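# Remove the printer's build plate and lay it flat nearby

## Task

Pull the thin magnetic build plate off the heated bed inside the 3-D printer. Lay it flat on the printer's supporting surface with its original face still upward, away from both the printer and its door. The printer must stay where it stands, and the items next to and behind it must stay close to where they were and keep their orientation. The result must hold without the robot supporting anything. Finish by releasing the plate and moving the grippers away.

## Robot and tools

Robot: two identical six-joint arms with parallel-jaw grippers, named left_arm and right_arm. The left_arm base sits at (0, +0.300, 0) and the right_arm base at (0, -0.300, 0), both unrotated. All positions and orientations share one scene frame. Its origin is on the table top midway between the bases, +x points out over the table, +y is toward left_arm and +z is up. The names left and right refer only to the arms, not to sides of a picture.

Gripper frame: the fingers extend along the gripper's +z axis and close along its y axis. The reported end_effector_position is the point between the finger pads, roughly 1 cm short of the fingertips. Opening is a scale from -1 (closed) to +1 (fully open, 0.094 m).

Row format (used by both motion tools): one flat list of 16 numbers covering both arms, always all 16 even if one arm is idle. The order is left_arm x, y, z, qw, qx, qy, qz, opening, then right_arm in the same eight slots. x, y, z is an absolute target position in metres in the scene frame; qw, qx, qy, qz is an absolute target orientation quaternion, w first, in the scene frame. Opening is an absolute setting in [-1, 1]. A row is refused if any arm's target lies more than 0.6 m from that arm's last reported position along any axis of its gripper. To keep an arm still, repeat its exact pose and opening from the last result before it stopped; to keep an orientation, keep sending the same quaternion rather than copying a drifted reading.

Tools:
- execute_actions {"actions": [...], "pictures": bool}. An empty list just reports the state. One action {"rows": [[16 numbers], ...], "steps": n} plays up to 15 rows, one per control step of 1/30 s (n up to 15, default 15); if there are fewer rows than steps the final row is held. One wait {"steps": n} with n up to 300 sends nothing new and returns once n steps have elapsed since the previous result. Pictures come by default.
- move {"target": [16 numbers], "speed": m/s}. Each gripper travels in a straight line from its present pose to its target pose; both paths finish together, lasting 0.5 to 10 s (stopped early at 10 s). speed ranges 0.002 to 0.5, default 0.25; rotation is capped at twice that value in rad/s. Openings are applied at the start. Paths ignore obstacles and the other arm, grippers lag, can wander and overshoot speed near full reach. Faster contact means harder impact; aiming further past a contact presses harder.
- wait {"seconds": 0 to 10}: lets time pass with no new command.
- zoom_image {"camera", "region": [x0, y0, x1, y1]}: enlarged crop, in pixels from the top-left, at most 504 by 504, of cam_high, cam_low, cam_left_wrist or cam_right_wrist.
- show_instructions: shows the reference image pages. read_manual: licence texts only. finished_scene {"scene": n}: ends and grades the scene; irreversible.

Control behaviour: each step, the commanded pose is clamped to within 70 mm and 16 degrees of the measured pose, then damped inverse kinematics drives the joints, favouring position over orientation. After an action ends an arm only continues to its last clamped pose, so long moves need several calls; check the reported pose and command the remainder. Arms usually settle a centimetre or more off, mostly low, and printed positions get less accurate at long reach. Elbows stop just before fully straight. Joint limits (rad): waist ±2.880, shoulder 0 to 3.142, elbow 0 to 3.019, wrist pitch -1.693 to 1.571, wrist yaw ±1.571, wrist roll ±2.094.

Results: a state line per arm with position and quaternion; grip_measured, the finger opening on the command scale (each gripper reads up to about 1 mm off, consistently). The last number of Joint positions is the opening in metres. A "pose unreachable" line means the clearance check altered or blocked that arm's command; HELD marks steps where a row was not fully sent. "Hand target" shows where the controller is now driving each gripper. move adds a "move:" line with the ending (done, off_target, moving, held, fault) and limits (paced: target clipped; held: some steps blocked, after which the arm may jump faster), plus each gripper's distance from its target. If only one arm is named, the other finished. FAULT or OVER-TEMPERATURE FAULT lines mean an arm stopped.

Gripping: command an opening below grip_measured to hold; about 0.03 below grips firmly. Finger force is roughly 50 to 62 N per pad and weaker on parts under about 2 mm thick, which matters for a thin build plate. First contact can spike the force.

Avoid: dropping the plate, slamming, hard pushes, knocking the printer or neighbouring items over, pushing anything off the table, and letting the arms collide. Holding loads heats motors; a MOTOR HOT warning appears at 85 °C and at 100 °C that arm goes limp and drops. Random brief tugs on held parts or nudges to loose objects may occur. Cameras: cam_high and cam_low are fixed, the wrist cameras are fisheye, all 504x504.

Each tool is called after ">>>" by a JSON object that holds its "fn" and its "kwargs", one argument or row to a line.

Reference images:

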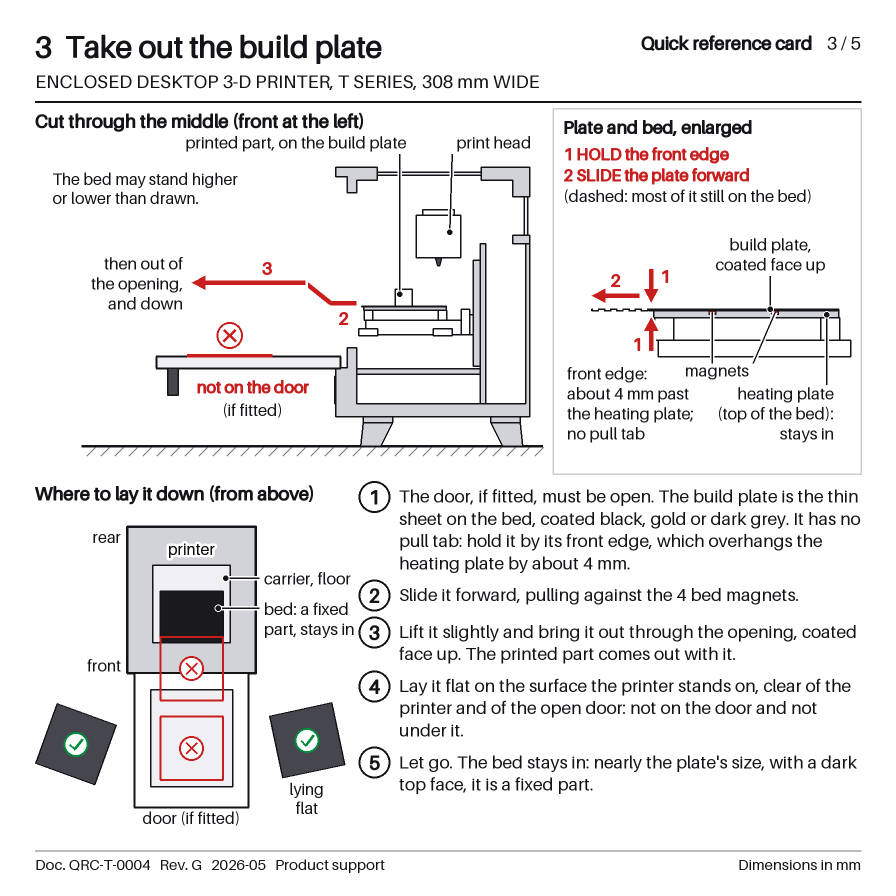

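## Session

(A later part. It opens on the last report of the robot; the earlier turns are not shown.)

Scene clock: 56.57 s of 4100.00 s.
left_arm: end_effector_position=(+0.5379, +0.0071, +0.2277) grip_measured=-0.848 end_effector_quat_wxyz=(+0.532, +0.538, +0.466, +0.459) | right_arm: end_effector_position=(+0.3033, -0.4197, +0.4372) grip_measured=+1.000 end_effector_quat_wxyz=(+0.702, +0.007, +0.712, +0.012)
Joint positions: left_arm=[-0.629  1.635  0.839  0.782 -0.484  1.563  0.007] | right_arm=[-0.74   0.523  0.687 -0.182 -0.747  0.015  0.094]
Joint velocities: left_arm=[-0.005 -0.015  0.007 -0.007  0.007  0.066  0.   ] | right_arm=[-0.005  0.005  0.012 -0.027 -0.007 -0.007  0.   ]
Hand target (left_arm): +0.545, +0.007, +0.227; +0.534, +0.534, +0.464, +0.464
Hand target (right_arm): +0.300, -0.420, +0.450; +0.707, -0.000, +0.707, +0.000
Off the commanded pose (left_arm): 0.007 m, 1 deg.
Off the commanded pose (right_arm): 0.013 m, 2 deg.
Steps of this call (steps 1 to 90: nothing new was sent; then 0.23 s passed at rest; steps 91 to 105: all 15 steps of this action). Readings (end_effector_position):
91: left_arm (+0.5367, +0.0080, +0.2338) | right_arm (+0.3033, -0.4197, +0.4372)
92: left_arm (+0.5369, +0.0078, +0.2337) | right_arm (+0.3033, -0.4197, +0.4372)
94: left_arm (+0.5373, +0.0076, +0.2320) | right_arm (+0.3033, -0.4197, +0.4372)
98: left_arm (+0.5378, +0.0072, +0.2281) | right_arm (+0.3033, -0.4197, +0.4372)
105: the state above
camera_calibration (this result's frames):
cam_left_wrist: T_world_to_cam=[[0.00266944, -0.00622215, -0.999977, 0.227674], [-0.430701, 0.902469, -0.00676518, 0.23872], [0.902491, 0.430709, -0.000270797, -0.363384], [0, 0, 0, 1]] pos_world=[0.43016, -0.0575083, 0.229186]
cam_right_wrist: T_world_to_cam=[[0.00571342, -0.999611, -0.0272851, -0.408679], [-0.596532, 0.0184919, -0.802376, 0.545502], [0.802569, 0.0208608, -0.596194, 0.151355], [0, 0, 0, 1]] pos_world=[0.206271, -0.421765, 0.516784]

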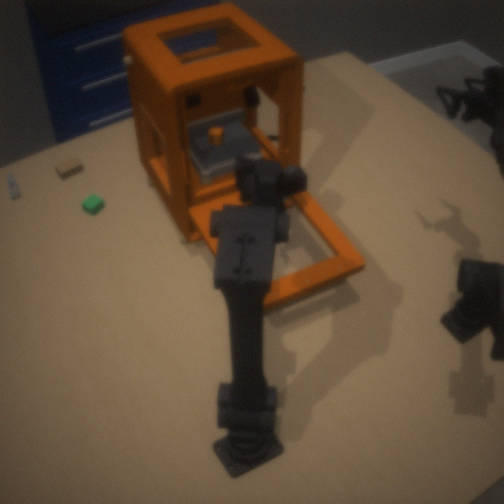

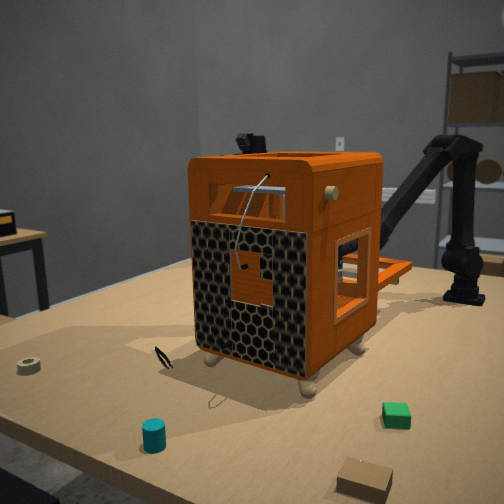

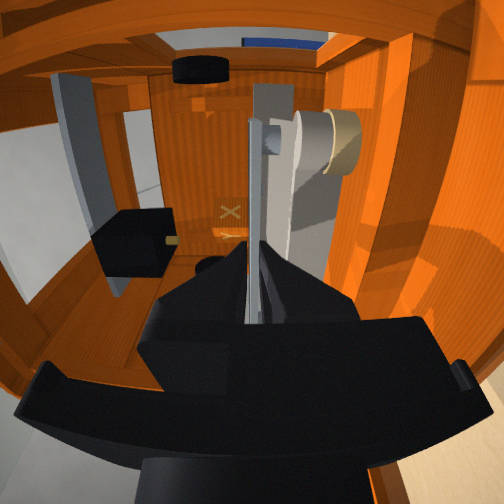

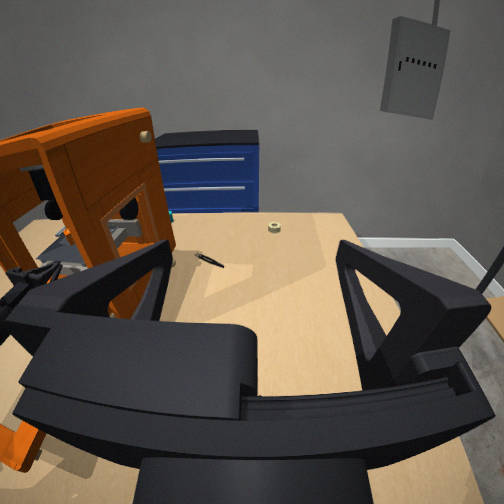

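>>> {"fn": "execute_actions", "kwargs": {
  "actions": [
    {"rows":[[0.545,0.007,0.232,0.534,0.534,0.464,0.464,-0.85,0.3,-0.42,0.45,0.707,0,0.707,0,1]],"steps":15}
  ]
}}

>>> {"fn": "zoom_image", "kwargs": {
  "camera": "cam_left_wrist",
  "region": [210,190,300,280]
}}

Scene clock: 59.63 s of 4100.00 s.
left_arm: end_effector_position=(+0.5379, +0.0071, +0.2277) grip_measured=-0.848 end_effector_quat_wxyz=(+0.532, +0.538, +0.466, +0.459) | right_arm: end_effector_position=(+0.3033, -0.4197, +0.4372) grip_measured=+1.000 end_effector_quat_wxyz=(+0.702, +0.007, +0.712, +0.012)
Joint positions: left_arm=[-0.629  1.635  0.839  0.782 -0.484  1.563  0.007] | right_arm=[-0.74   0.523  0.687 -0.182 -0.747  0.015  0.094]
Joint velocities: left_arm=[ 0.005 -0.005  0.002  0.012 -0.066 -0.037 -0.002] | right_arm=[-0.005 -0.015 -0.022 -0.002  0.051 -0.007  0.   ]
Hand target (left_arm): +0.545, +0.007, +0.232; +0.534, +0.534, +0.464, +0.464
Hand target (right_arm): +0.300, -0.420, +0.450; +0.707, -0.000, +0.707, +0.000
Off the commanded pose (left_arm): 0.008 m, 1 deg.
Off the commanded pose (right_arm): 0.013 m, 2 deg.
Steps of this call (steps 1 to 77: nothing new was sent; steps 78 to 92: all 15 steps of this action). Readings (end_effector_position):
78: left_arm (+0.5379, +0.0071, +0.2277) | right_arm (+0.3033, -0.4197, +0.4372)
79: left_arm (+0.5379, +0.0071, +0.2277) | right_arm (+0.3033, -0.4197, +0.4372)
81: left_arm (+0.5379, +0.0071, +0.2277) | right_arm (+0.3033, -0.4197, +0.4372)
85: left_arm (+0.5379, +0.0071, +0.2277) | right_arm (+0.3033, -0.4197, +0.4372)
92: the state above
camera_calibration (this result's frames):
cam_left_wrist: T_world_to_cam=[[0.00266944, -0.00622215, -0.999977, 0.227674], [-0.430701, 0.902469, -0.00676518, 0.23872], [0.902491, 0.430709, -0.000270797, -0.363384], [0, 0, 0, 1]] pos_world=[0.43016, -0.0575083, 0.229186]
cam_right_wrist: T_world_to_cam=[[0.00571342, -0.999611, -0.0272851, -0.408679], [-0.596532, 0.0184919, -0.802376, 0.545502], [0.802569, 0.0208608, -0.596194, 0.151355], [0, 0, 0, 1]] pos_world=[0.206271, -0.421765, 0.516784]

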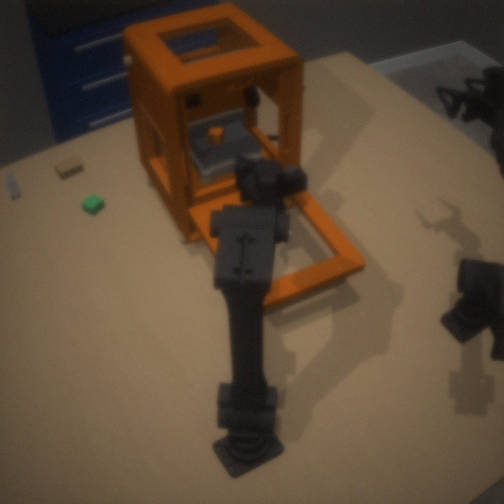

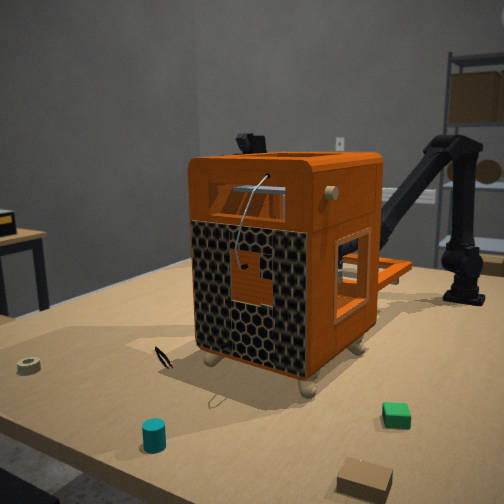

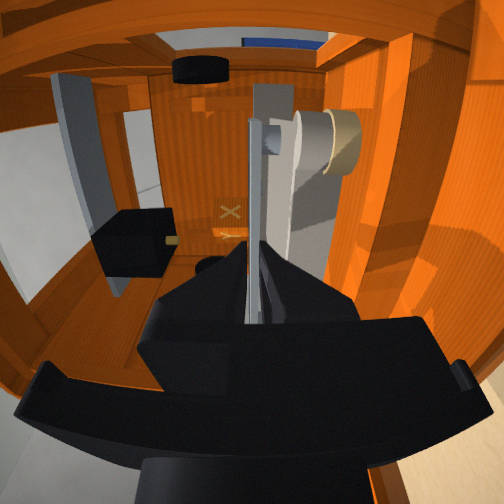

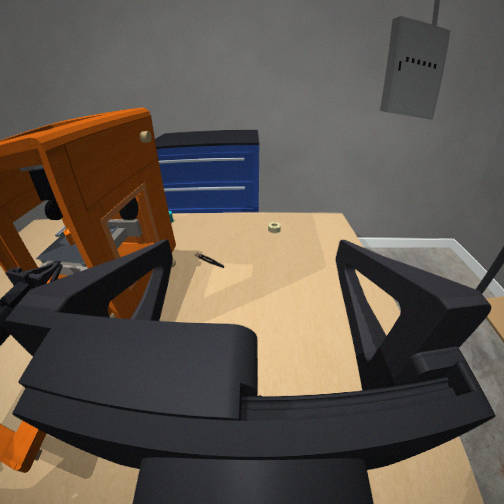

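Region (210, 190, 300, 280) of cam_left_wrist's 504x504 image, scaled by 5.600, with more detail than that image has.

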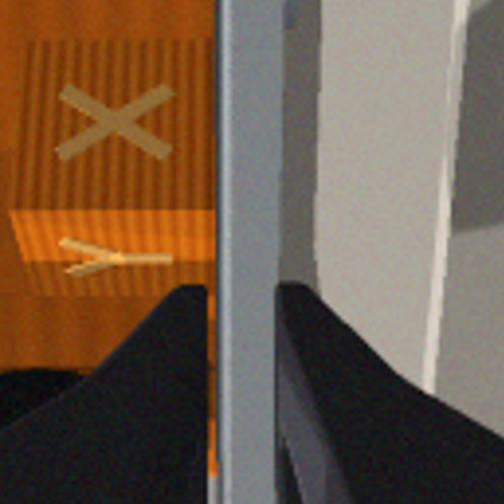

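>>> {"fn": "execute_actions", "kwargs": {
  "actions": [
    {"rows":[[0.545,0.007,0.236,0.534,0.534,0.464,0.464,-0.85,0.3,-0.42,0.45,0.707,0,0.707,0,1]],"steps":15}
  ]
}}

>>> {"fn": "zoom_image", "kwargs": {
  "camera": "cam_left_wrist",
  "region": [210,190,300,280]
}}

Scene clock: 64.00 s of 4100.00 s.
left_arm: end_effector_position=(+0.5379, +0.0071, +0.2277) grip_measured=-0.848 end_effector_quat_wxyz=(+0.532, +0.538, +0.466, +0.459) | right_arm: end_effector_position=(+0.3033, -0.4197, +0.4372) grip_measured=+1.000 end_effector_quat_wxyz=(+0.702, +0.007, +0.712, +0.012)
Joint positions: left_arm=[-0.629  1.635  0.839  0.782 -0.484  1.563  0.007] | right_arm=[-0.74   0.523  0.687 -0.182 -0.747  0.015  0.094]
Joint velocities: left_arm=[ 0.005  0.005  0.007 -0.002 -0.051 -0.022  0.   ] | right_arm=[ 0.015 -0.005 -0.017 -0.007  0.037  0.007  0.   ]
Hand target (left_arm): +0.545, +0.007, +0.236; +0.534, +0.534, +0.464, +0.464
Hand target (right_arm): +0.300, -0.420, +0.450; +0.707, -0.000, +0.707, +0.000
Off the commanded pose (left_arm): 0.011 m, 1 deg.
Off the commanded pose (right_arm): 0.013 m, 2 deg.
Steps of this call (steps 1 to 90: nothing new was sent; then 0.87 s passed at rest; steps 91 to 105: all 15 steps of this action). Readings (end_effector_position):
91: left_arm (+0.5379, +0.0071, +0.2277) | right_arm (+0.3033, -0.4197, +0.4372)
92: left_arm (+0.5379, +0.0071, +0.2277) | right_arm (+0.3033, -0.4197, +0.4372)
94: left_arm (+0.5379, +0.0071, +0.2277) | right_arm (+0.3033, -0.4197, +0.4372)
98: left_arm (+0.5379, +0.0071, +0.2277) | right_arm (+0.3033, -0.4197, +0.4372)
105: the state above
camera_calibration (this result's frames):
cam_left_wrist: T_world_to_cam=[[0.00266944, -0.00622215, -0.999977, 0.227674], [-0.430701, 0.902469, -0.00676518, 0.23872], [0.902491, 0.430709, -0.000270797, -0.363384], [0, 0, 0, 1]] pos_world=[0.43016, -0.0575083, 0.229186]
cam_right_wrist: T_world_to_cam=[[0.00571342, -0.999611, -0.0272851, -0.408679], [-0.596532, 0.0184919, -0.802376, 0.545502], [0.802569, 0.0208608, -0.596194, 0.151355], [0, 0, 0, 1]] pos_world=[0.206271, -0.421765, 0.516784]

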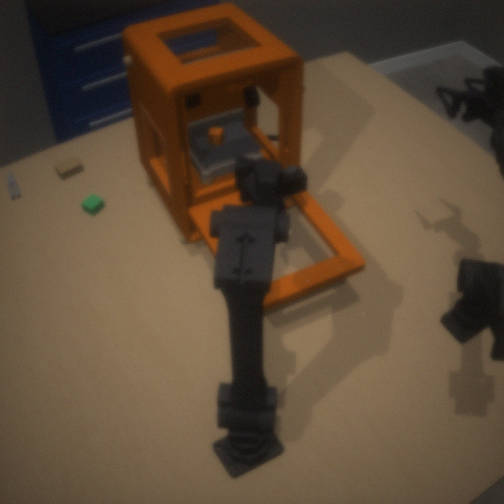

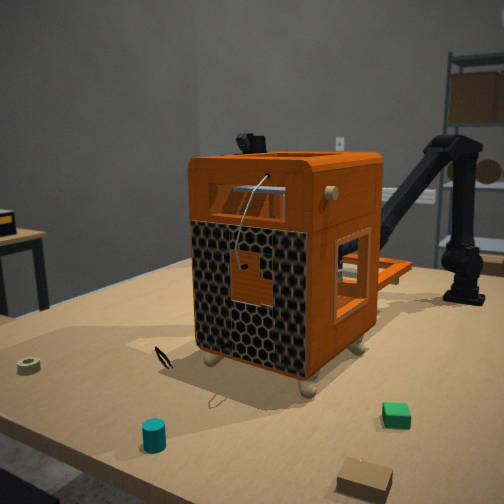

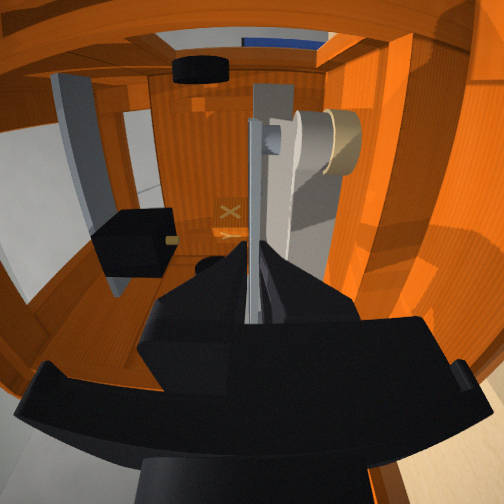

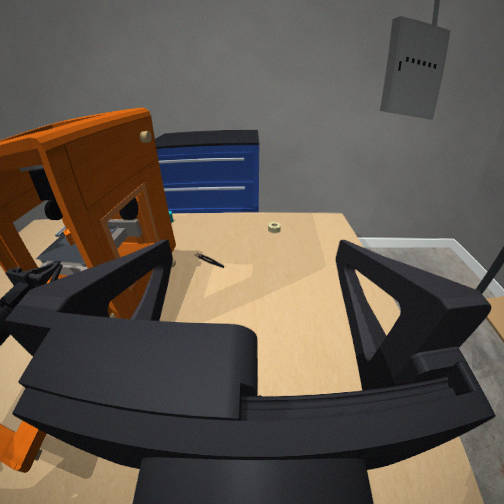

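Region (210, 190, 300, 280) of cam_left_wrist's 504x504 image, scaled by 5.600, with more detail than that image has.

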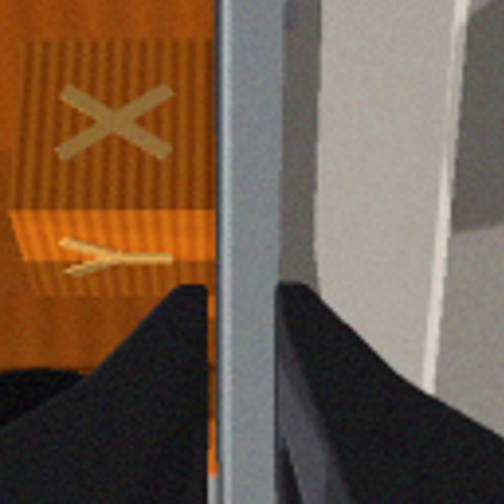

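>>> {"fn": "execute_actions", "kwargs": {
  "actions": [
    {"rows":[[0.545,0.007,0.26,0.534,0.534,0.464,0.464,-0.85,0.3,-0.42,0.45,0.707,0,0.707,0,1],[0.545,0.007,0.26,0.534,0.534,0.464,0.464,-0.85,0.3,-0.42,0.45,0.707,0,0.707,0,1],[0.545,0.007,0.26,0.534,0.534,0.464,0.464,-0.85,0.3,-0.42,0.45,0.707,0,0.707,0,1],[0.545,0.007,0.26,0.534,0.534,0.464,0.464,-0.85,0.3,-0.42,0.45,0.707,0,0.707,0,1],[0.545,0.007,0.26,0.534,0.534,0.464,0.464,-0.85,0.3,-0.42,0.45,0.707,0,0.707,0,1],[0.545,0.007,0.26,0.534,0.534,0.464,0.464,-0.85,0.3,-0.42,0.45,0.707,0,0.707,0,1],[0.545,0.007,0.2295,0.534,0.534,0.464,0.464,-0.85,0.3,-0.42,0.45,0.707,0,0.707,0,1]],"steps":15}
  ]
}}

>>> {"fn": "zoom_image", "kwargs": {
  "camera": "cam_left_wrist",
  "region": [210,190,300,280]
}}

Scene clock: 69.30 s of 4100.00 s.
left_arm: end_effector_position=(+0.5373, +0.0076, +0.2304) grip_measured=-0.848 end_effector_quat_wxyz=(+0.532, +0.538, +0.466, +0.459) | right_arm: end_effector_position=(+0.3033, -0.4197, +0.4372) grip_measured=+1.000 end_effector_quat_wxyz=(+0.702, +0.007, +0.712, +0.012)
Joint positions: left_arm=[-0.629  1.627  0.839  0.774 -0.484  1.563  0.007] | right_arm=[-0.74   0.523  0.687 -0.182 -0.747  0.015  0.094]
Joint velocities: left_arm=[-0.005  0.015  0.002  0.012 -0.022  0.051  0.   ] | right_arm=[ 0.005 -0.015 -0.002 -0.002 -0.007 -0.066  0.   ]
Hand target (left_arm): +0.545, +0.007, +0.230; +0.534, +0.534, +0.464, +0.464
Hand target (right_arm): +0.300, -0.420, +0.450; +0.707, -0.000, +0.707, +0.000
Off the commanded pose (left_arm): 0.008 m, 1 deg.
Off the commanded pose (right_arm): 0.013 m, 2 deg.
Steps of this call (steps 1 to 90: nothing new was sent; then 1.80 s passed at rest; steps 91 to 105: all 15 steps of this action). Readings (end_effector_position):
91: left_arm (+0.5377, +0.0073, +0.2267) | right_arm (+0.3033, -0.4197, +0.4372)
92: left_arm (+0.5373, +0.0075, +0.2245) | right_arm (+0.3033, -0.4197, +0.4372)
94: left_arm (+0.5366, +0.0081, +0.2235) | right_arm (+0.3033, -0.4197, +0.4372)
98: left_arm (+0.5363, +0.0083, +0.2300) | right_arm (+0.3033, -0.4197, +0.4372)
105: the state above
camera_calibration (this result's frames):
cam_left_wrist: T_world_to_cam=[[0.00272433, -0.0058447, -0.999979, 0.230385], [-0.430696, 0.902474, -0.00644818, 0.237979], [0.902493, 0.430705, -0.000058654, -0.363063], [0, 0, 0, 1]] pos_world=[0.429531, -0.0570508, 0.231894]
cam_right_wrist: T_world_to_cam=[[0.00571342, -0.999611, -0.0272851, -0.408679], [-0.596532, 0.0184919, -0.802376, 0.545502], [0.802569, 0.0208608, -0.596194, 0.151355], [0, 0, 0, 1]] pos_world=[0.206271, -0.421765, 0.516784]

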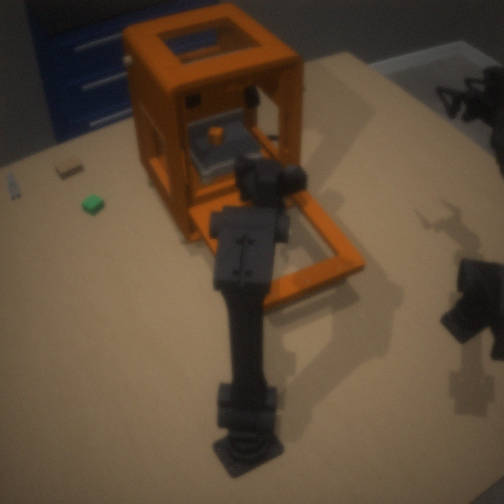

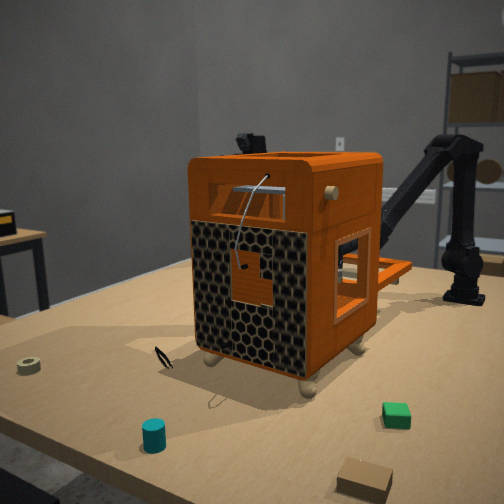

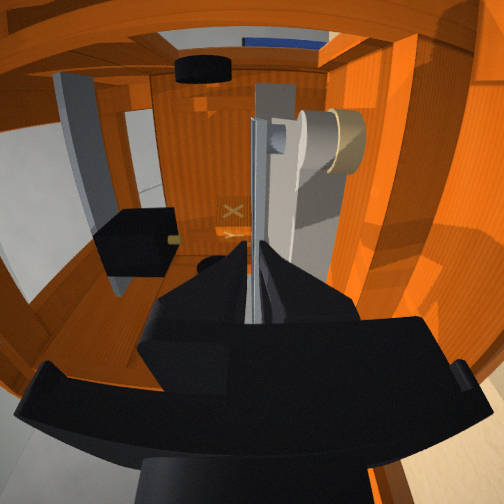

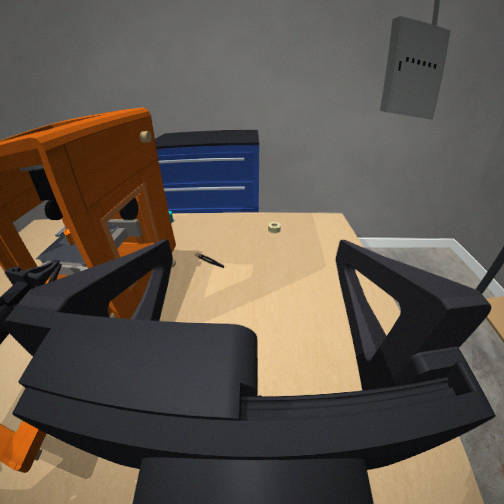

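Region (210, 190, 300, 280) of cam_left_wrist's 504x504 image, scaled by 5.600, with more detail than that image has.

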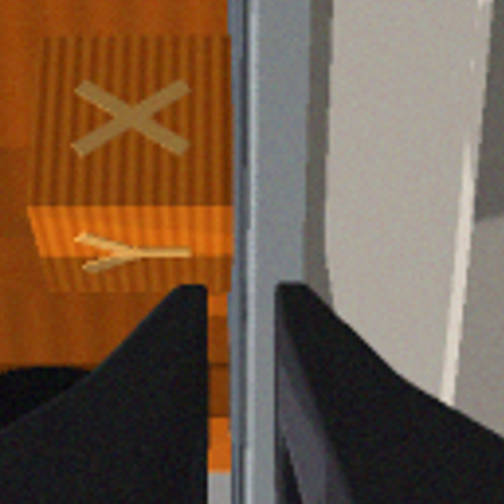

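>>> {"fn": "execute_actions", "kwargs": {
  "actions": [
    {"rows":[[0.558,0.005,0.231,0.534,0.534,0.464,0.464,-0.85,0.3,-0.42,0.45,0.707,0,0.707,0,1]],"steps":15}
  ]
}}

>>> {"fn": "zoom_image", "kwargs": {
  "camera": "cam_left_wrist",
  "region": [210,190,300,280]
}}

Scene clock: 71.47 s of 4100.00 s.
left_arm: end_effector_position=(+0.5428, +0.0110, +0.2164) grip_measured=-0.848 end_effector_quat_wxyz=(+0.523, +0.546, +0.468, +0.458) | right_arm: end_effector_position=(+0.3033, -0.4197, +0.4372) grip_measured=+1.000 end_effector_quat_wxyz=(+0.702, +0.007, +0.712, +0.012)
Joint positions: left_arm=[-0.616  1.652  0.84   0.774 -0.473  1.563  0.007] | right_arm=[-0.74   0.523  0.687 -0.182 -0.747  0.015  0.094]
Joint velocities: left_arm=[-0.005 -0.005 -0.002 -0.012 -0.007  0.022  0.001] | right_arm=[-0.005  0.005  0.017  0.007  0.037 -0.037  0.   ]
Hand target (left_arm): +0.557, +0.006, +0.231; +0.534, +0.534, +0.464, +0.464
Hand target (right_arm): +0.300, -0.420, +0.450; +0.707, -0.000, +0.707, +0.000
Off the commanded pose (left_arm): 0.022 m, 2 deg.
Off the commanded pose (right_arm): 0.013 m, 2 deg.
Steps of this call (steps 1 to 50: nothing new was sent; steps 51 to 65: all 15 steps of this action). Readings (end_effector_position):
51: left_arm (+0.5376, +0.0070, +0.2291) | right_arm (+0.3033, -0.4197, +0.4372)
52: left_arm (+0.5381, +0.0067, +0.2281) | right_arm (+0.3033, -0.4197, +0.4372)
54: left_arm (+0.5399, +0.0079, +0.2241) | right_arm (+0.3033, -0.4197, +0.4372)
58: left_arm (+0.5426, +0.0108, +0.2169) | right_arm (+0.3033, -0.4197, +0.4372)
65: the state above
camera_calibration (this result's frames):
cam_left_wrist: T_world_to_cam=[[-0.0166576, 0.00770194, -0.999832, 0.226731], [-0.432001, 0.901762, 0.0141438, 0.233469], [0.901719, 0.432164, -0.011694, -0.366581], [0, 0, 0, 1]] pos_world=[0.435189, -0.053857, 0.219104]
cam_right_wrist: T_world_to_cam=[[0.00571342, -0.999611, -0.0272851, -0.408679], [-0.596532, 0.0184919, -0.802376, 0.545502], [0.802569, 0.0208608, -0.596194, 0.151355], [0, 0, 0, 1]] pos_world=[0.206271, -0.421765, 0.516784]

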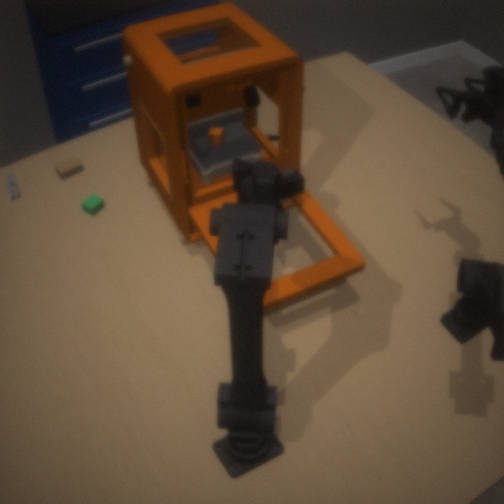

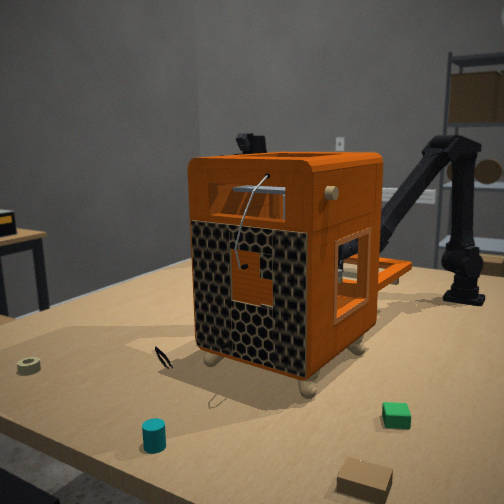

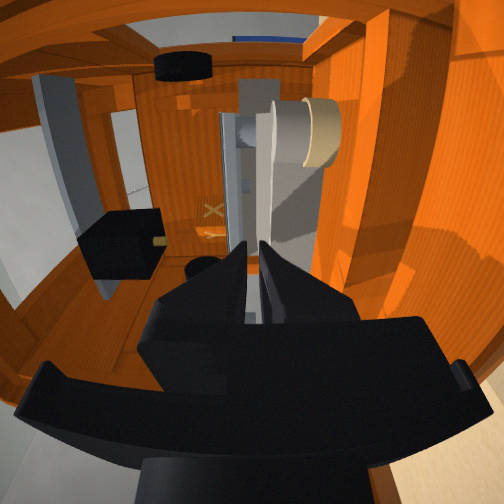

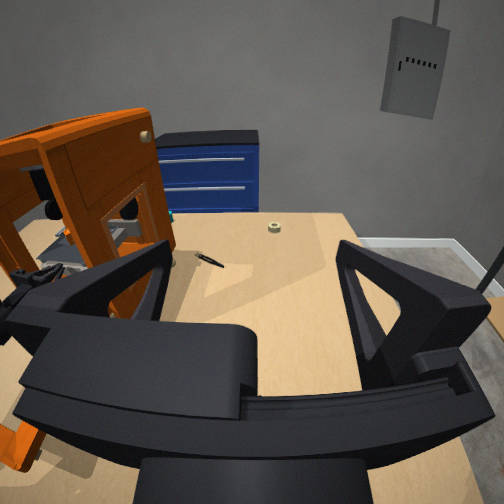

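Region (210, 190, 300, 280) of cam_left_wrist's 504x504 image, scaled by 5.600, with more detail than that image has.

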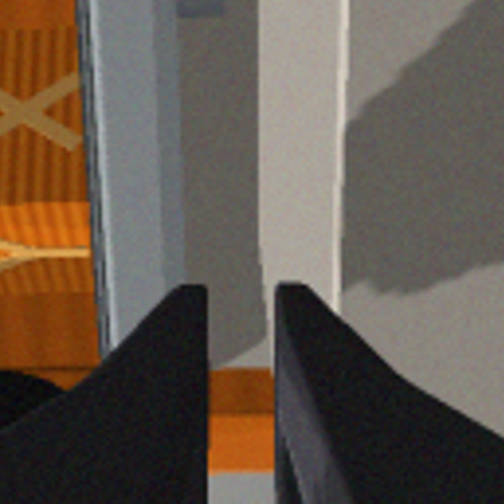

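>>> {"fn": "execute_actions", "kwargs": {
  "actions": [
    {"rows":[[0.548,0.005,0.252,0.534,0.534,0.464,0.464,-0.7,0.3,-0.42,0.45,0.707,0,0.707,0,1]],"steps":15}
  ]
}}

>>> {"fn": "zoom_image", "kwargs": {
  "camera": "cam_left_wrist",
  "region": [210,190,300,280]
}}

Scene clock: 78.27 s of 4100.00 s.
left_arm: end_effector_position=(+0.5414, +0.0127, +0.2180) grip_measured=-0.702 end_effector_quat_wxyz=(+0.515, +0.551, +0.471, +0.457) | right_arm: end_effector_position=(+0.3033, -0.4197, +0.4372) grip_measured=+1.000 end_effector_quat_wxyz=(+0.702, +0.007, +0.712, +0.012)
Joint positions: left_arm=[-0.616  1.636  0.84   0.738 -0.478  1.563  0.014] | right_arm=[-0.74   0.523  0.687 -0.182 -0.747  0.015  0.094]
Joint velocities: left_arm=[ 0.005 -0.005  0.022 -0.012 -0.037 -0.066  0.001] | right_arm=[-0.015  0.005 -0.002  0.002  0.007 -0.081  0.   ]
Hand target (left_arm): +0.547, +0.006, +0.252; +0.534, +0.534, +0.464, +0.464
Hand target (right_arm): +0.300, -0.420, +0.450; +0.707, -0.000, +0.707, +0.000
Off the commanded pose (left_arm): 0.036 m, 3 deg.
Off the commanded pose (right_arm): 0.013 m, 2 deg.
Steps of this call (steps 1 to 90: nothing new was sent; then 3.30 s passed at rest; steps 91 to 105: all 15 steps of this action). Readings (end_effector_position):
91: left_arm (+0.5427, +0.0113, +0.2157) | right_arm (+0.3033, -0.4197, +0.4372)
92: left_arm (+0.5425, +0.0117, +0.2147) | right_arm (+0.3033, -0.4197, +0.4372)
94: left_arm (+0.5421, +0.0122, +0.2145) | right_arm (+0.3033, -0.4197, +0.4372)
98: left_arm (+0.5415, +0.0127, +0.2176) | right_arm (+0.3033, -0.4197, +0.4372)
105: the state above
camera_calibration (this result's frames):
cam_left_wrist: T_world_to_cam=[[-0.0324675, 0.0190031, -0.999292, 0.236514], [-0.435419, 0.899685, 0.0312559, 0.229408], [0.899642, 0.436125, -0.0209362, -0.362992], [0, 0, 0, 1]] pos_world=[0.434131, -0.0525798, 0.221577]
cam_right_wrist: T_world_to_cam=[[0.00571342, -0.999611, -0.0272851, -0.408679], [-0.596532, 0.0184919, -0.802376, 0.545502], [0.802569, 0.0208608, -0.596194, 0.151355], [0, 0, 0, 1]] pos_world=[0.206271, -0.421765, 0.516784]

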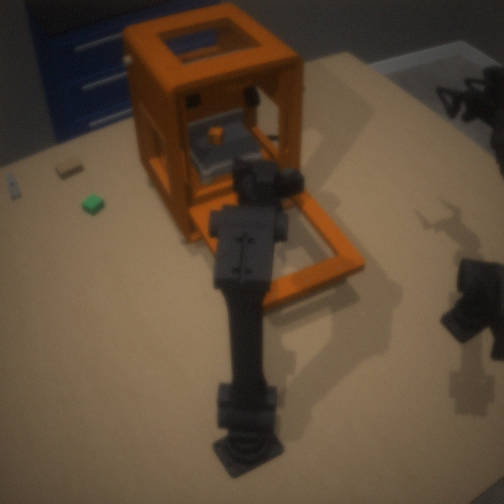

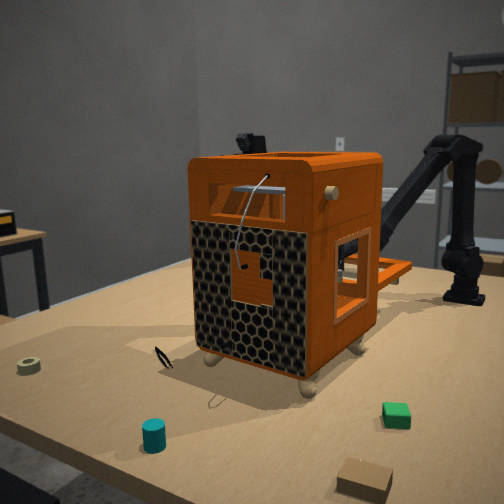

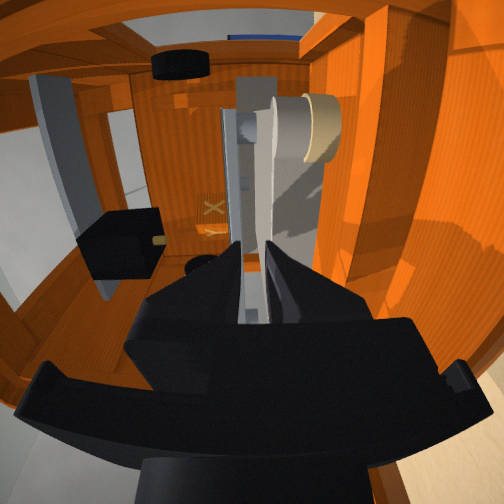

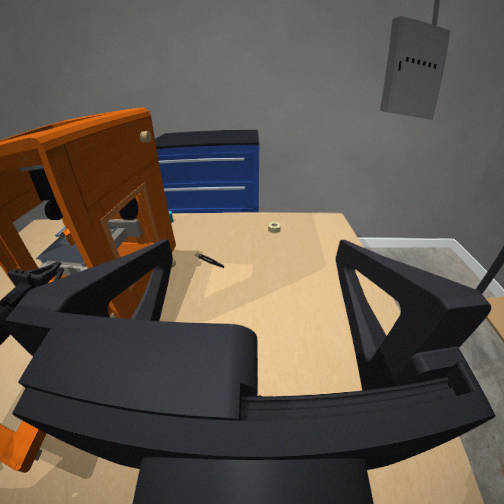

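Region (210, 190, 300, 280) of cam_left_wrist's 504x504 image, scaled by 5.600, with more detail than that image has.

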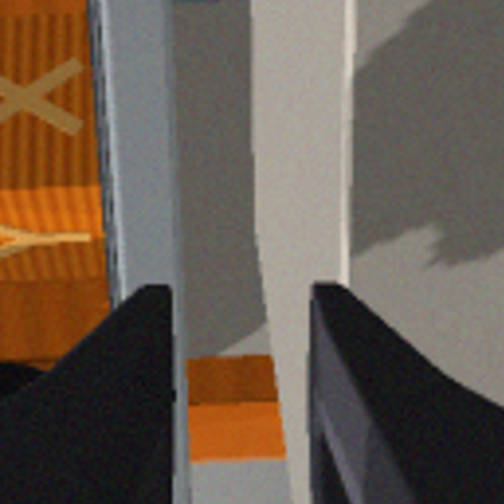

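>>> {"fn": "execute_actions", "kwargs": {
  "actions": [
    {"rows":[[0.543,0.005,0.268,0.534,0.534,0.464,0.464,-0.7,0.3,-0.42,0.45,0.707,0,0.707,0,1]],"steps":15}
  ]
}}

>>> {"fn": "zoom_image", "kwargs": {
  "camera": "cam_left_wrist",
  "region": [210,190,300,280]
}}

Scene clock: 81.50 s of 4100.00 s.
left_arm: end_effector_position=(+0.5369, +0.0160, +0.2360) grip_measured=-0.702 end_effector_quat_wxyz=(+0.515, +0.549, +0.472, +0.459) | right_arm: end_effector_position=(+0.3033, -0.4197, +0.4372) grip_measured=+1.000 end_effector_quat_wxyz=(+0.702, +0.007, +0.712, +0.012)
Joint positions: left_arm=[-0.618  1.588  0.84   0.694 -0.484  1.564  0.014] | right_arm=[-0.74   0.523  0.687 -0.182 -0.747  0.015  0.094]
Joint velocities: left_arm=[ 0.005 -0.005  0.002 -0.007 -0.007 -0.007  0.001] | right_arm=[ 0.005 -0.015 -0.007 -0.007 -0.007  0.081  0.   ]
Hand target (left_arm): +0.542, +0.005, +0.268; +0.534, +0.534, +0.464, +0.464
Hand target (right_arm): +0.300, -0.420, +0.450; +0.707, -0.000, +0.707, +0.000
Off the commanded pose (left_arm): 0.034 m, 3 deg.
Off the commanded pose (right_arm): 0.013 m, 2 deg.
Steps of this call (steps 1 to 82: nothing new was sent; steps 83 to 97: all 15 steps of this action). Readings (end_effector_position):
83: left_arm (+0.5412, +0.0133, +0.2178) | right_arm (+0.3033, -0.4197, +0.4372)
84: left_arm (+0.5406, +0.0139, +0.2177) | right_arm (+0.3033, -0.4197, +0.4372)
86: left_arm (+0.5394, +0.0149, +0.2221) | right_arm (+0.3033, -0.4197, +0.4372)
90: left_arm (+0.5374, +0.0160, +0.2344) | right_arm (+0.3033, -0.4197, +0.4372)
97: the state above
camera_calibration (this result's frames):
cam_left_wrist: T_world_to_cam=[[-0.0291885, 0.0173153, -0.999424, 0.252645], [-0.43995, 0.897573, 0.0283996, 0.227054], [0.897548, 0.440525, -0.0185809, -0.35948], [0, 0, 0, 1]] pos_world=[0.429917, -0.0498123, 0.239372]
cam_right_wrist: T_world_to_cam=[[0.00571342, -0.999611, -0.0272851, -0.408679], [-0.596532, 0.0184919, -0.802376, 0.545502], [0.802569, 0.0208608, -0.596194, 0.151355], [0, 0, 0, 1]] pos_world=[0.206271, -0.421765, 0.516784]

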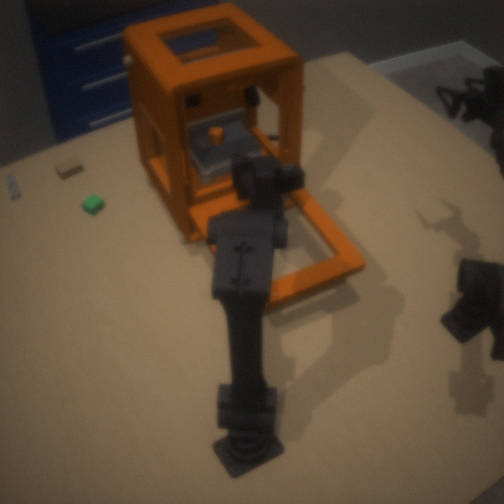

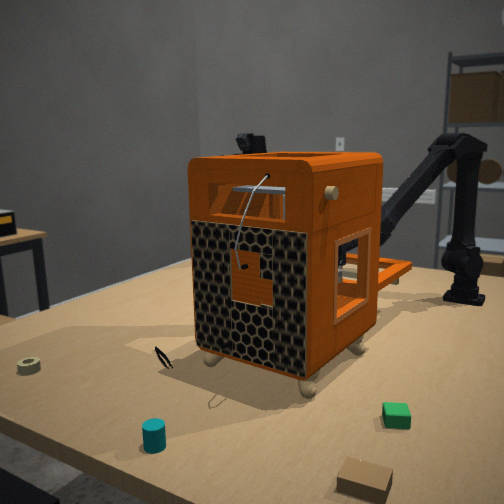

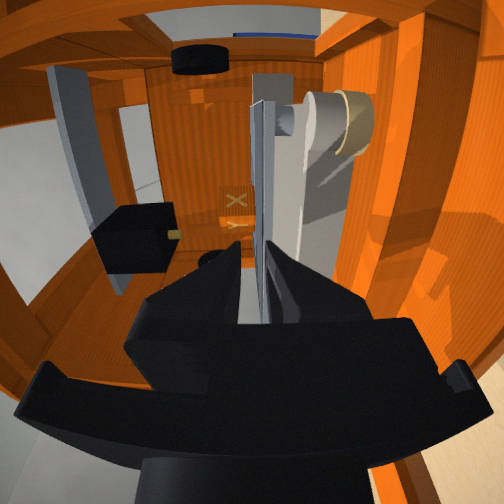

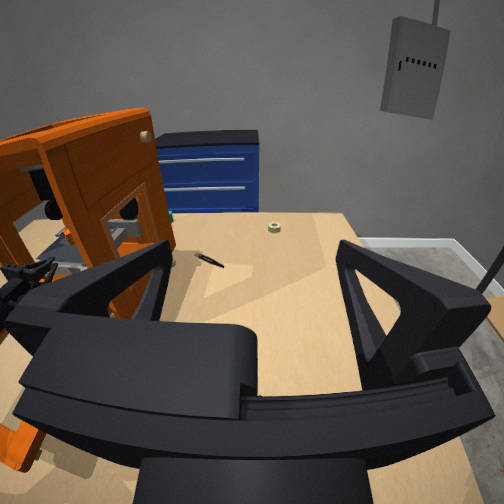

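Region (210, 190, 300, 280) of cam_left_wrist's 504x504 image, scaled by 5.600, with more detail than that image has.

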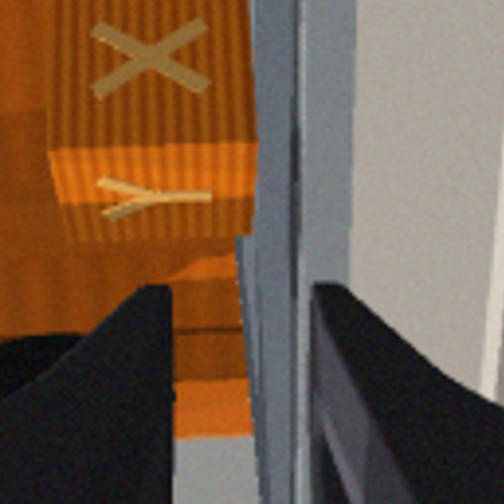

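>>> {"fn": "execute_actions", "kwargs": {
  "actions": [
    {"rows":[[0.553,0.0,0.267,0.534,0.534,0.464,0.464,-0.7,0.3,-0.42,0.45,0.707,0,0.707,0,1]],"steps":15}
  ]
}}

>>> {"fn": "zoom_image", "kwargs": {
  "camera": "cam_left_wrist",
  "region": [210,190,300,280]
}}

Scene clock: 85.43 s of 4100.00 s.
left_arm: end_effector_position=(+0.5426, +0.0119, +0.2487) grip_measured=-0.702 end_effector_quat_wxyz=(+0.523, +0.541, +0.470, +0.461) | right_arm: end_effector_position=(+0.3033, -0.4197, +0.4372) grip_measured=+1.000 end_effector_quat_wxyz=(+0.702, +0.007, +0.712, +0.012)
Joint positions: left_arm=[-0.618  1.588  0.867  0.69  -0.484  1.564  0.014] | right_arm=[-0.74   0.523  0.687 -0.182 -0.747  0.015  0.094]
Joint velocities: left_arm=[-0.005 -0.005 -0.007 -0.007 -0.022 -0.022 -0.001] | right_arm=[-0.005 -0.005 -0.012  0.022  0.022 -0.081  0.   ]
Hand target (left_arm): +0.552, +0.000, +0.266; +0.534, +0.534, +0.464, +0.464
Hand target (right_arm): +0.300, -0.420, +0.450; +0.707, -0.000, +0.707, +0.000
Off the commanded pose (left_arm): 0.024 m, 2 deg.
Off the commanded pose (right_arm): 0.013 m, 2 deg.
Steps of this call (steps 1 to 90: nothing new was sent; then 0.43 s passed at rest; steps 91 to 105: all 15 steps of this action). Readings (end_effector_position):
91: left_arm (+0.5371, +0.0158, +0.2364) | right_arm (+0.3033, -0.4197, +0.4372)
92: left_arm (+0.5378, +0.0154, +0.2375) | right_arm (+0.3033, -0.4197, +0.4372)
94: left_arm (+0.5396, +0.0141, +0.2415) | right_arm (+0.3033, -0.4197, +0.4372)
98: left_arm (+0.5424, +0.0121, +0.2481) | right_arm (+0.3033, -0.4197, +0.4372)
105: the state above
camera_calibration (this result's frames):
cam_left_wrist: T_world_to_cam=[[-0.0108474, 0.00428119, -0.999932, 0.255862], [-0.440289, 0.897815, 0.00862028, 0.237993], [0.89779, 0.440353, -0.00785396, -0.365403], [0, 0, 0, 1]] pos_world=[0.435617, -0.0538624, 0.250923]
cam_right_wrist: T_world_to_cam=[[0.00571342, -0.999611, -0.0272851, -0.408679], [-0.596532, 0.0184919, -0.802376, 0.545502], [0.802569, 0.0208608, -0.596194, 0.151355], [0, 0, 0, 1]] pos_world=[0.206271, -0.421765, 0.516784]

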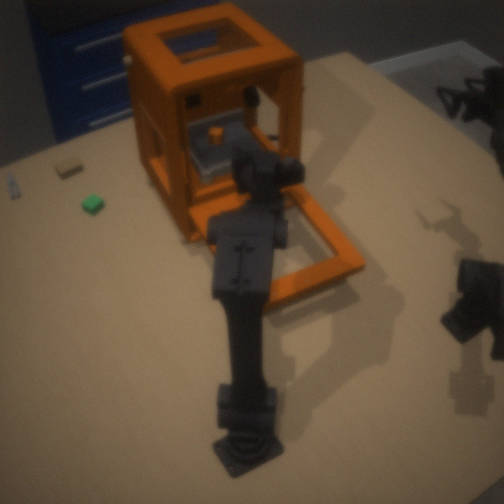

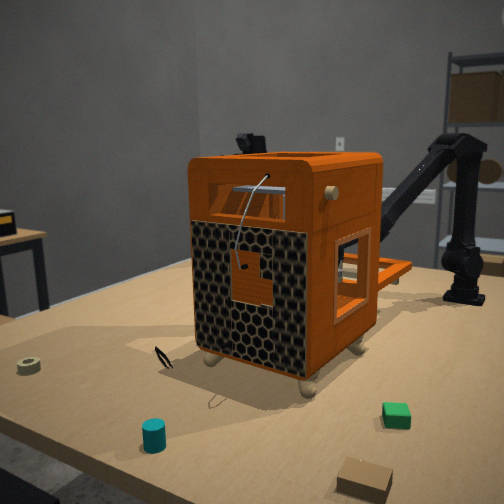

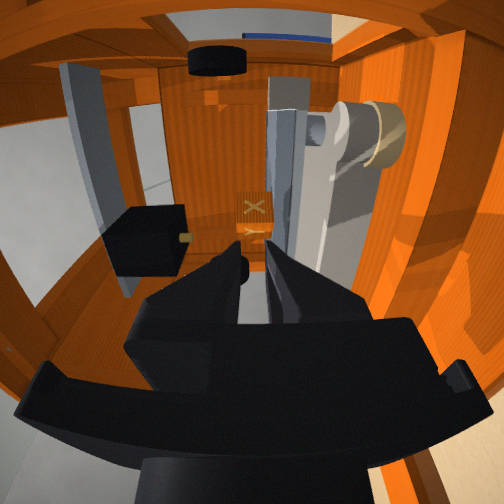

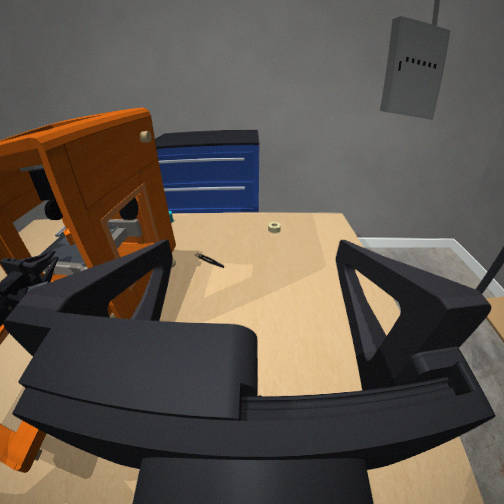

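Region (210, 190, 300, 280) of cam_left_wrist's 504x504 image, scaled by 5.600, with more detail than that image has.

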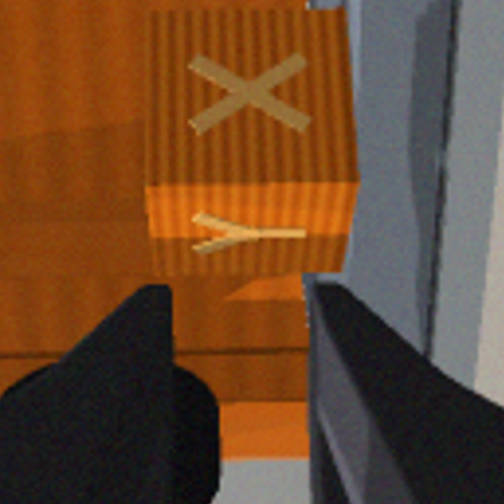

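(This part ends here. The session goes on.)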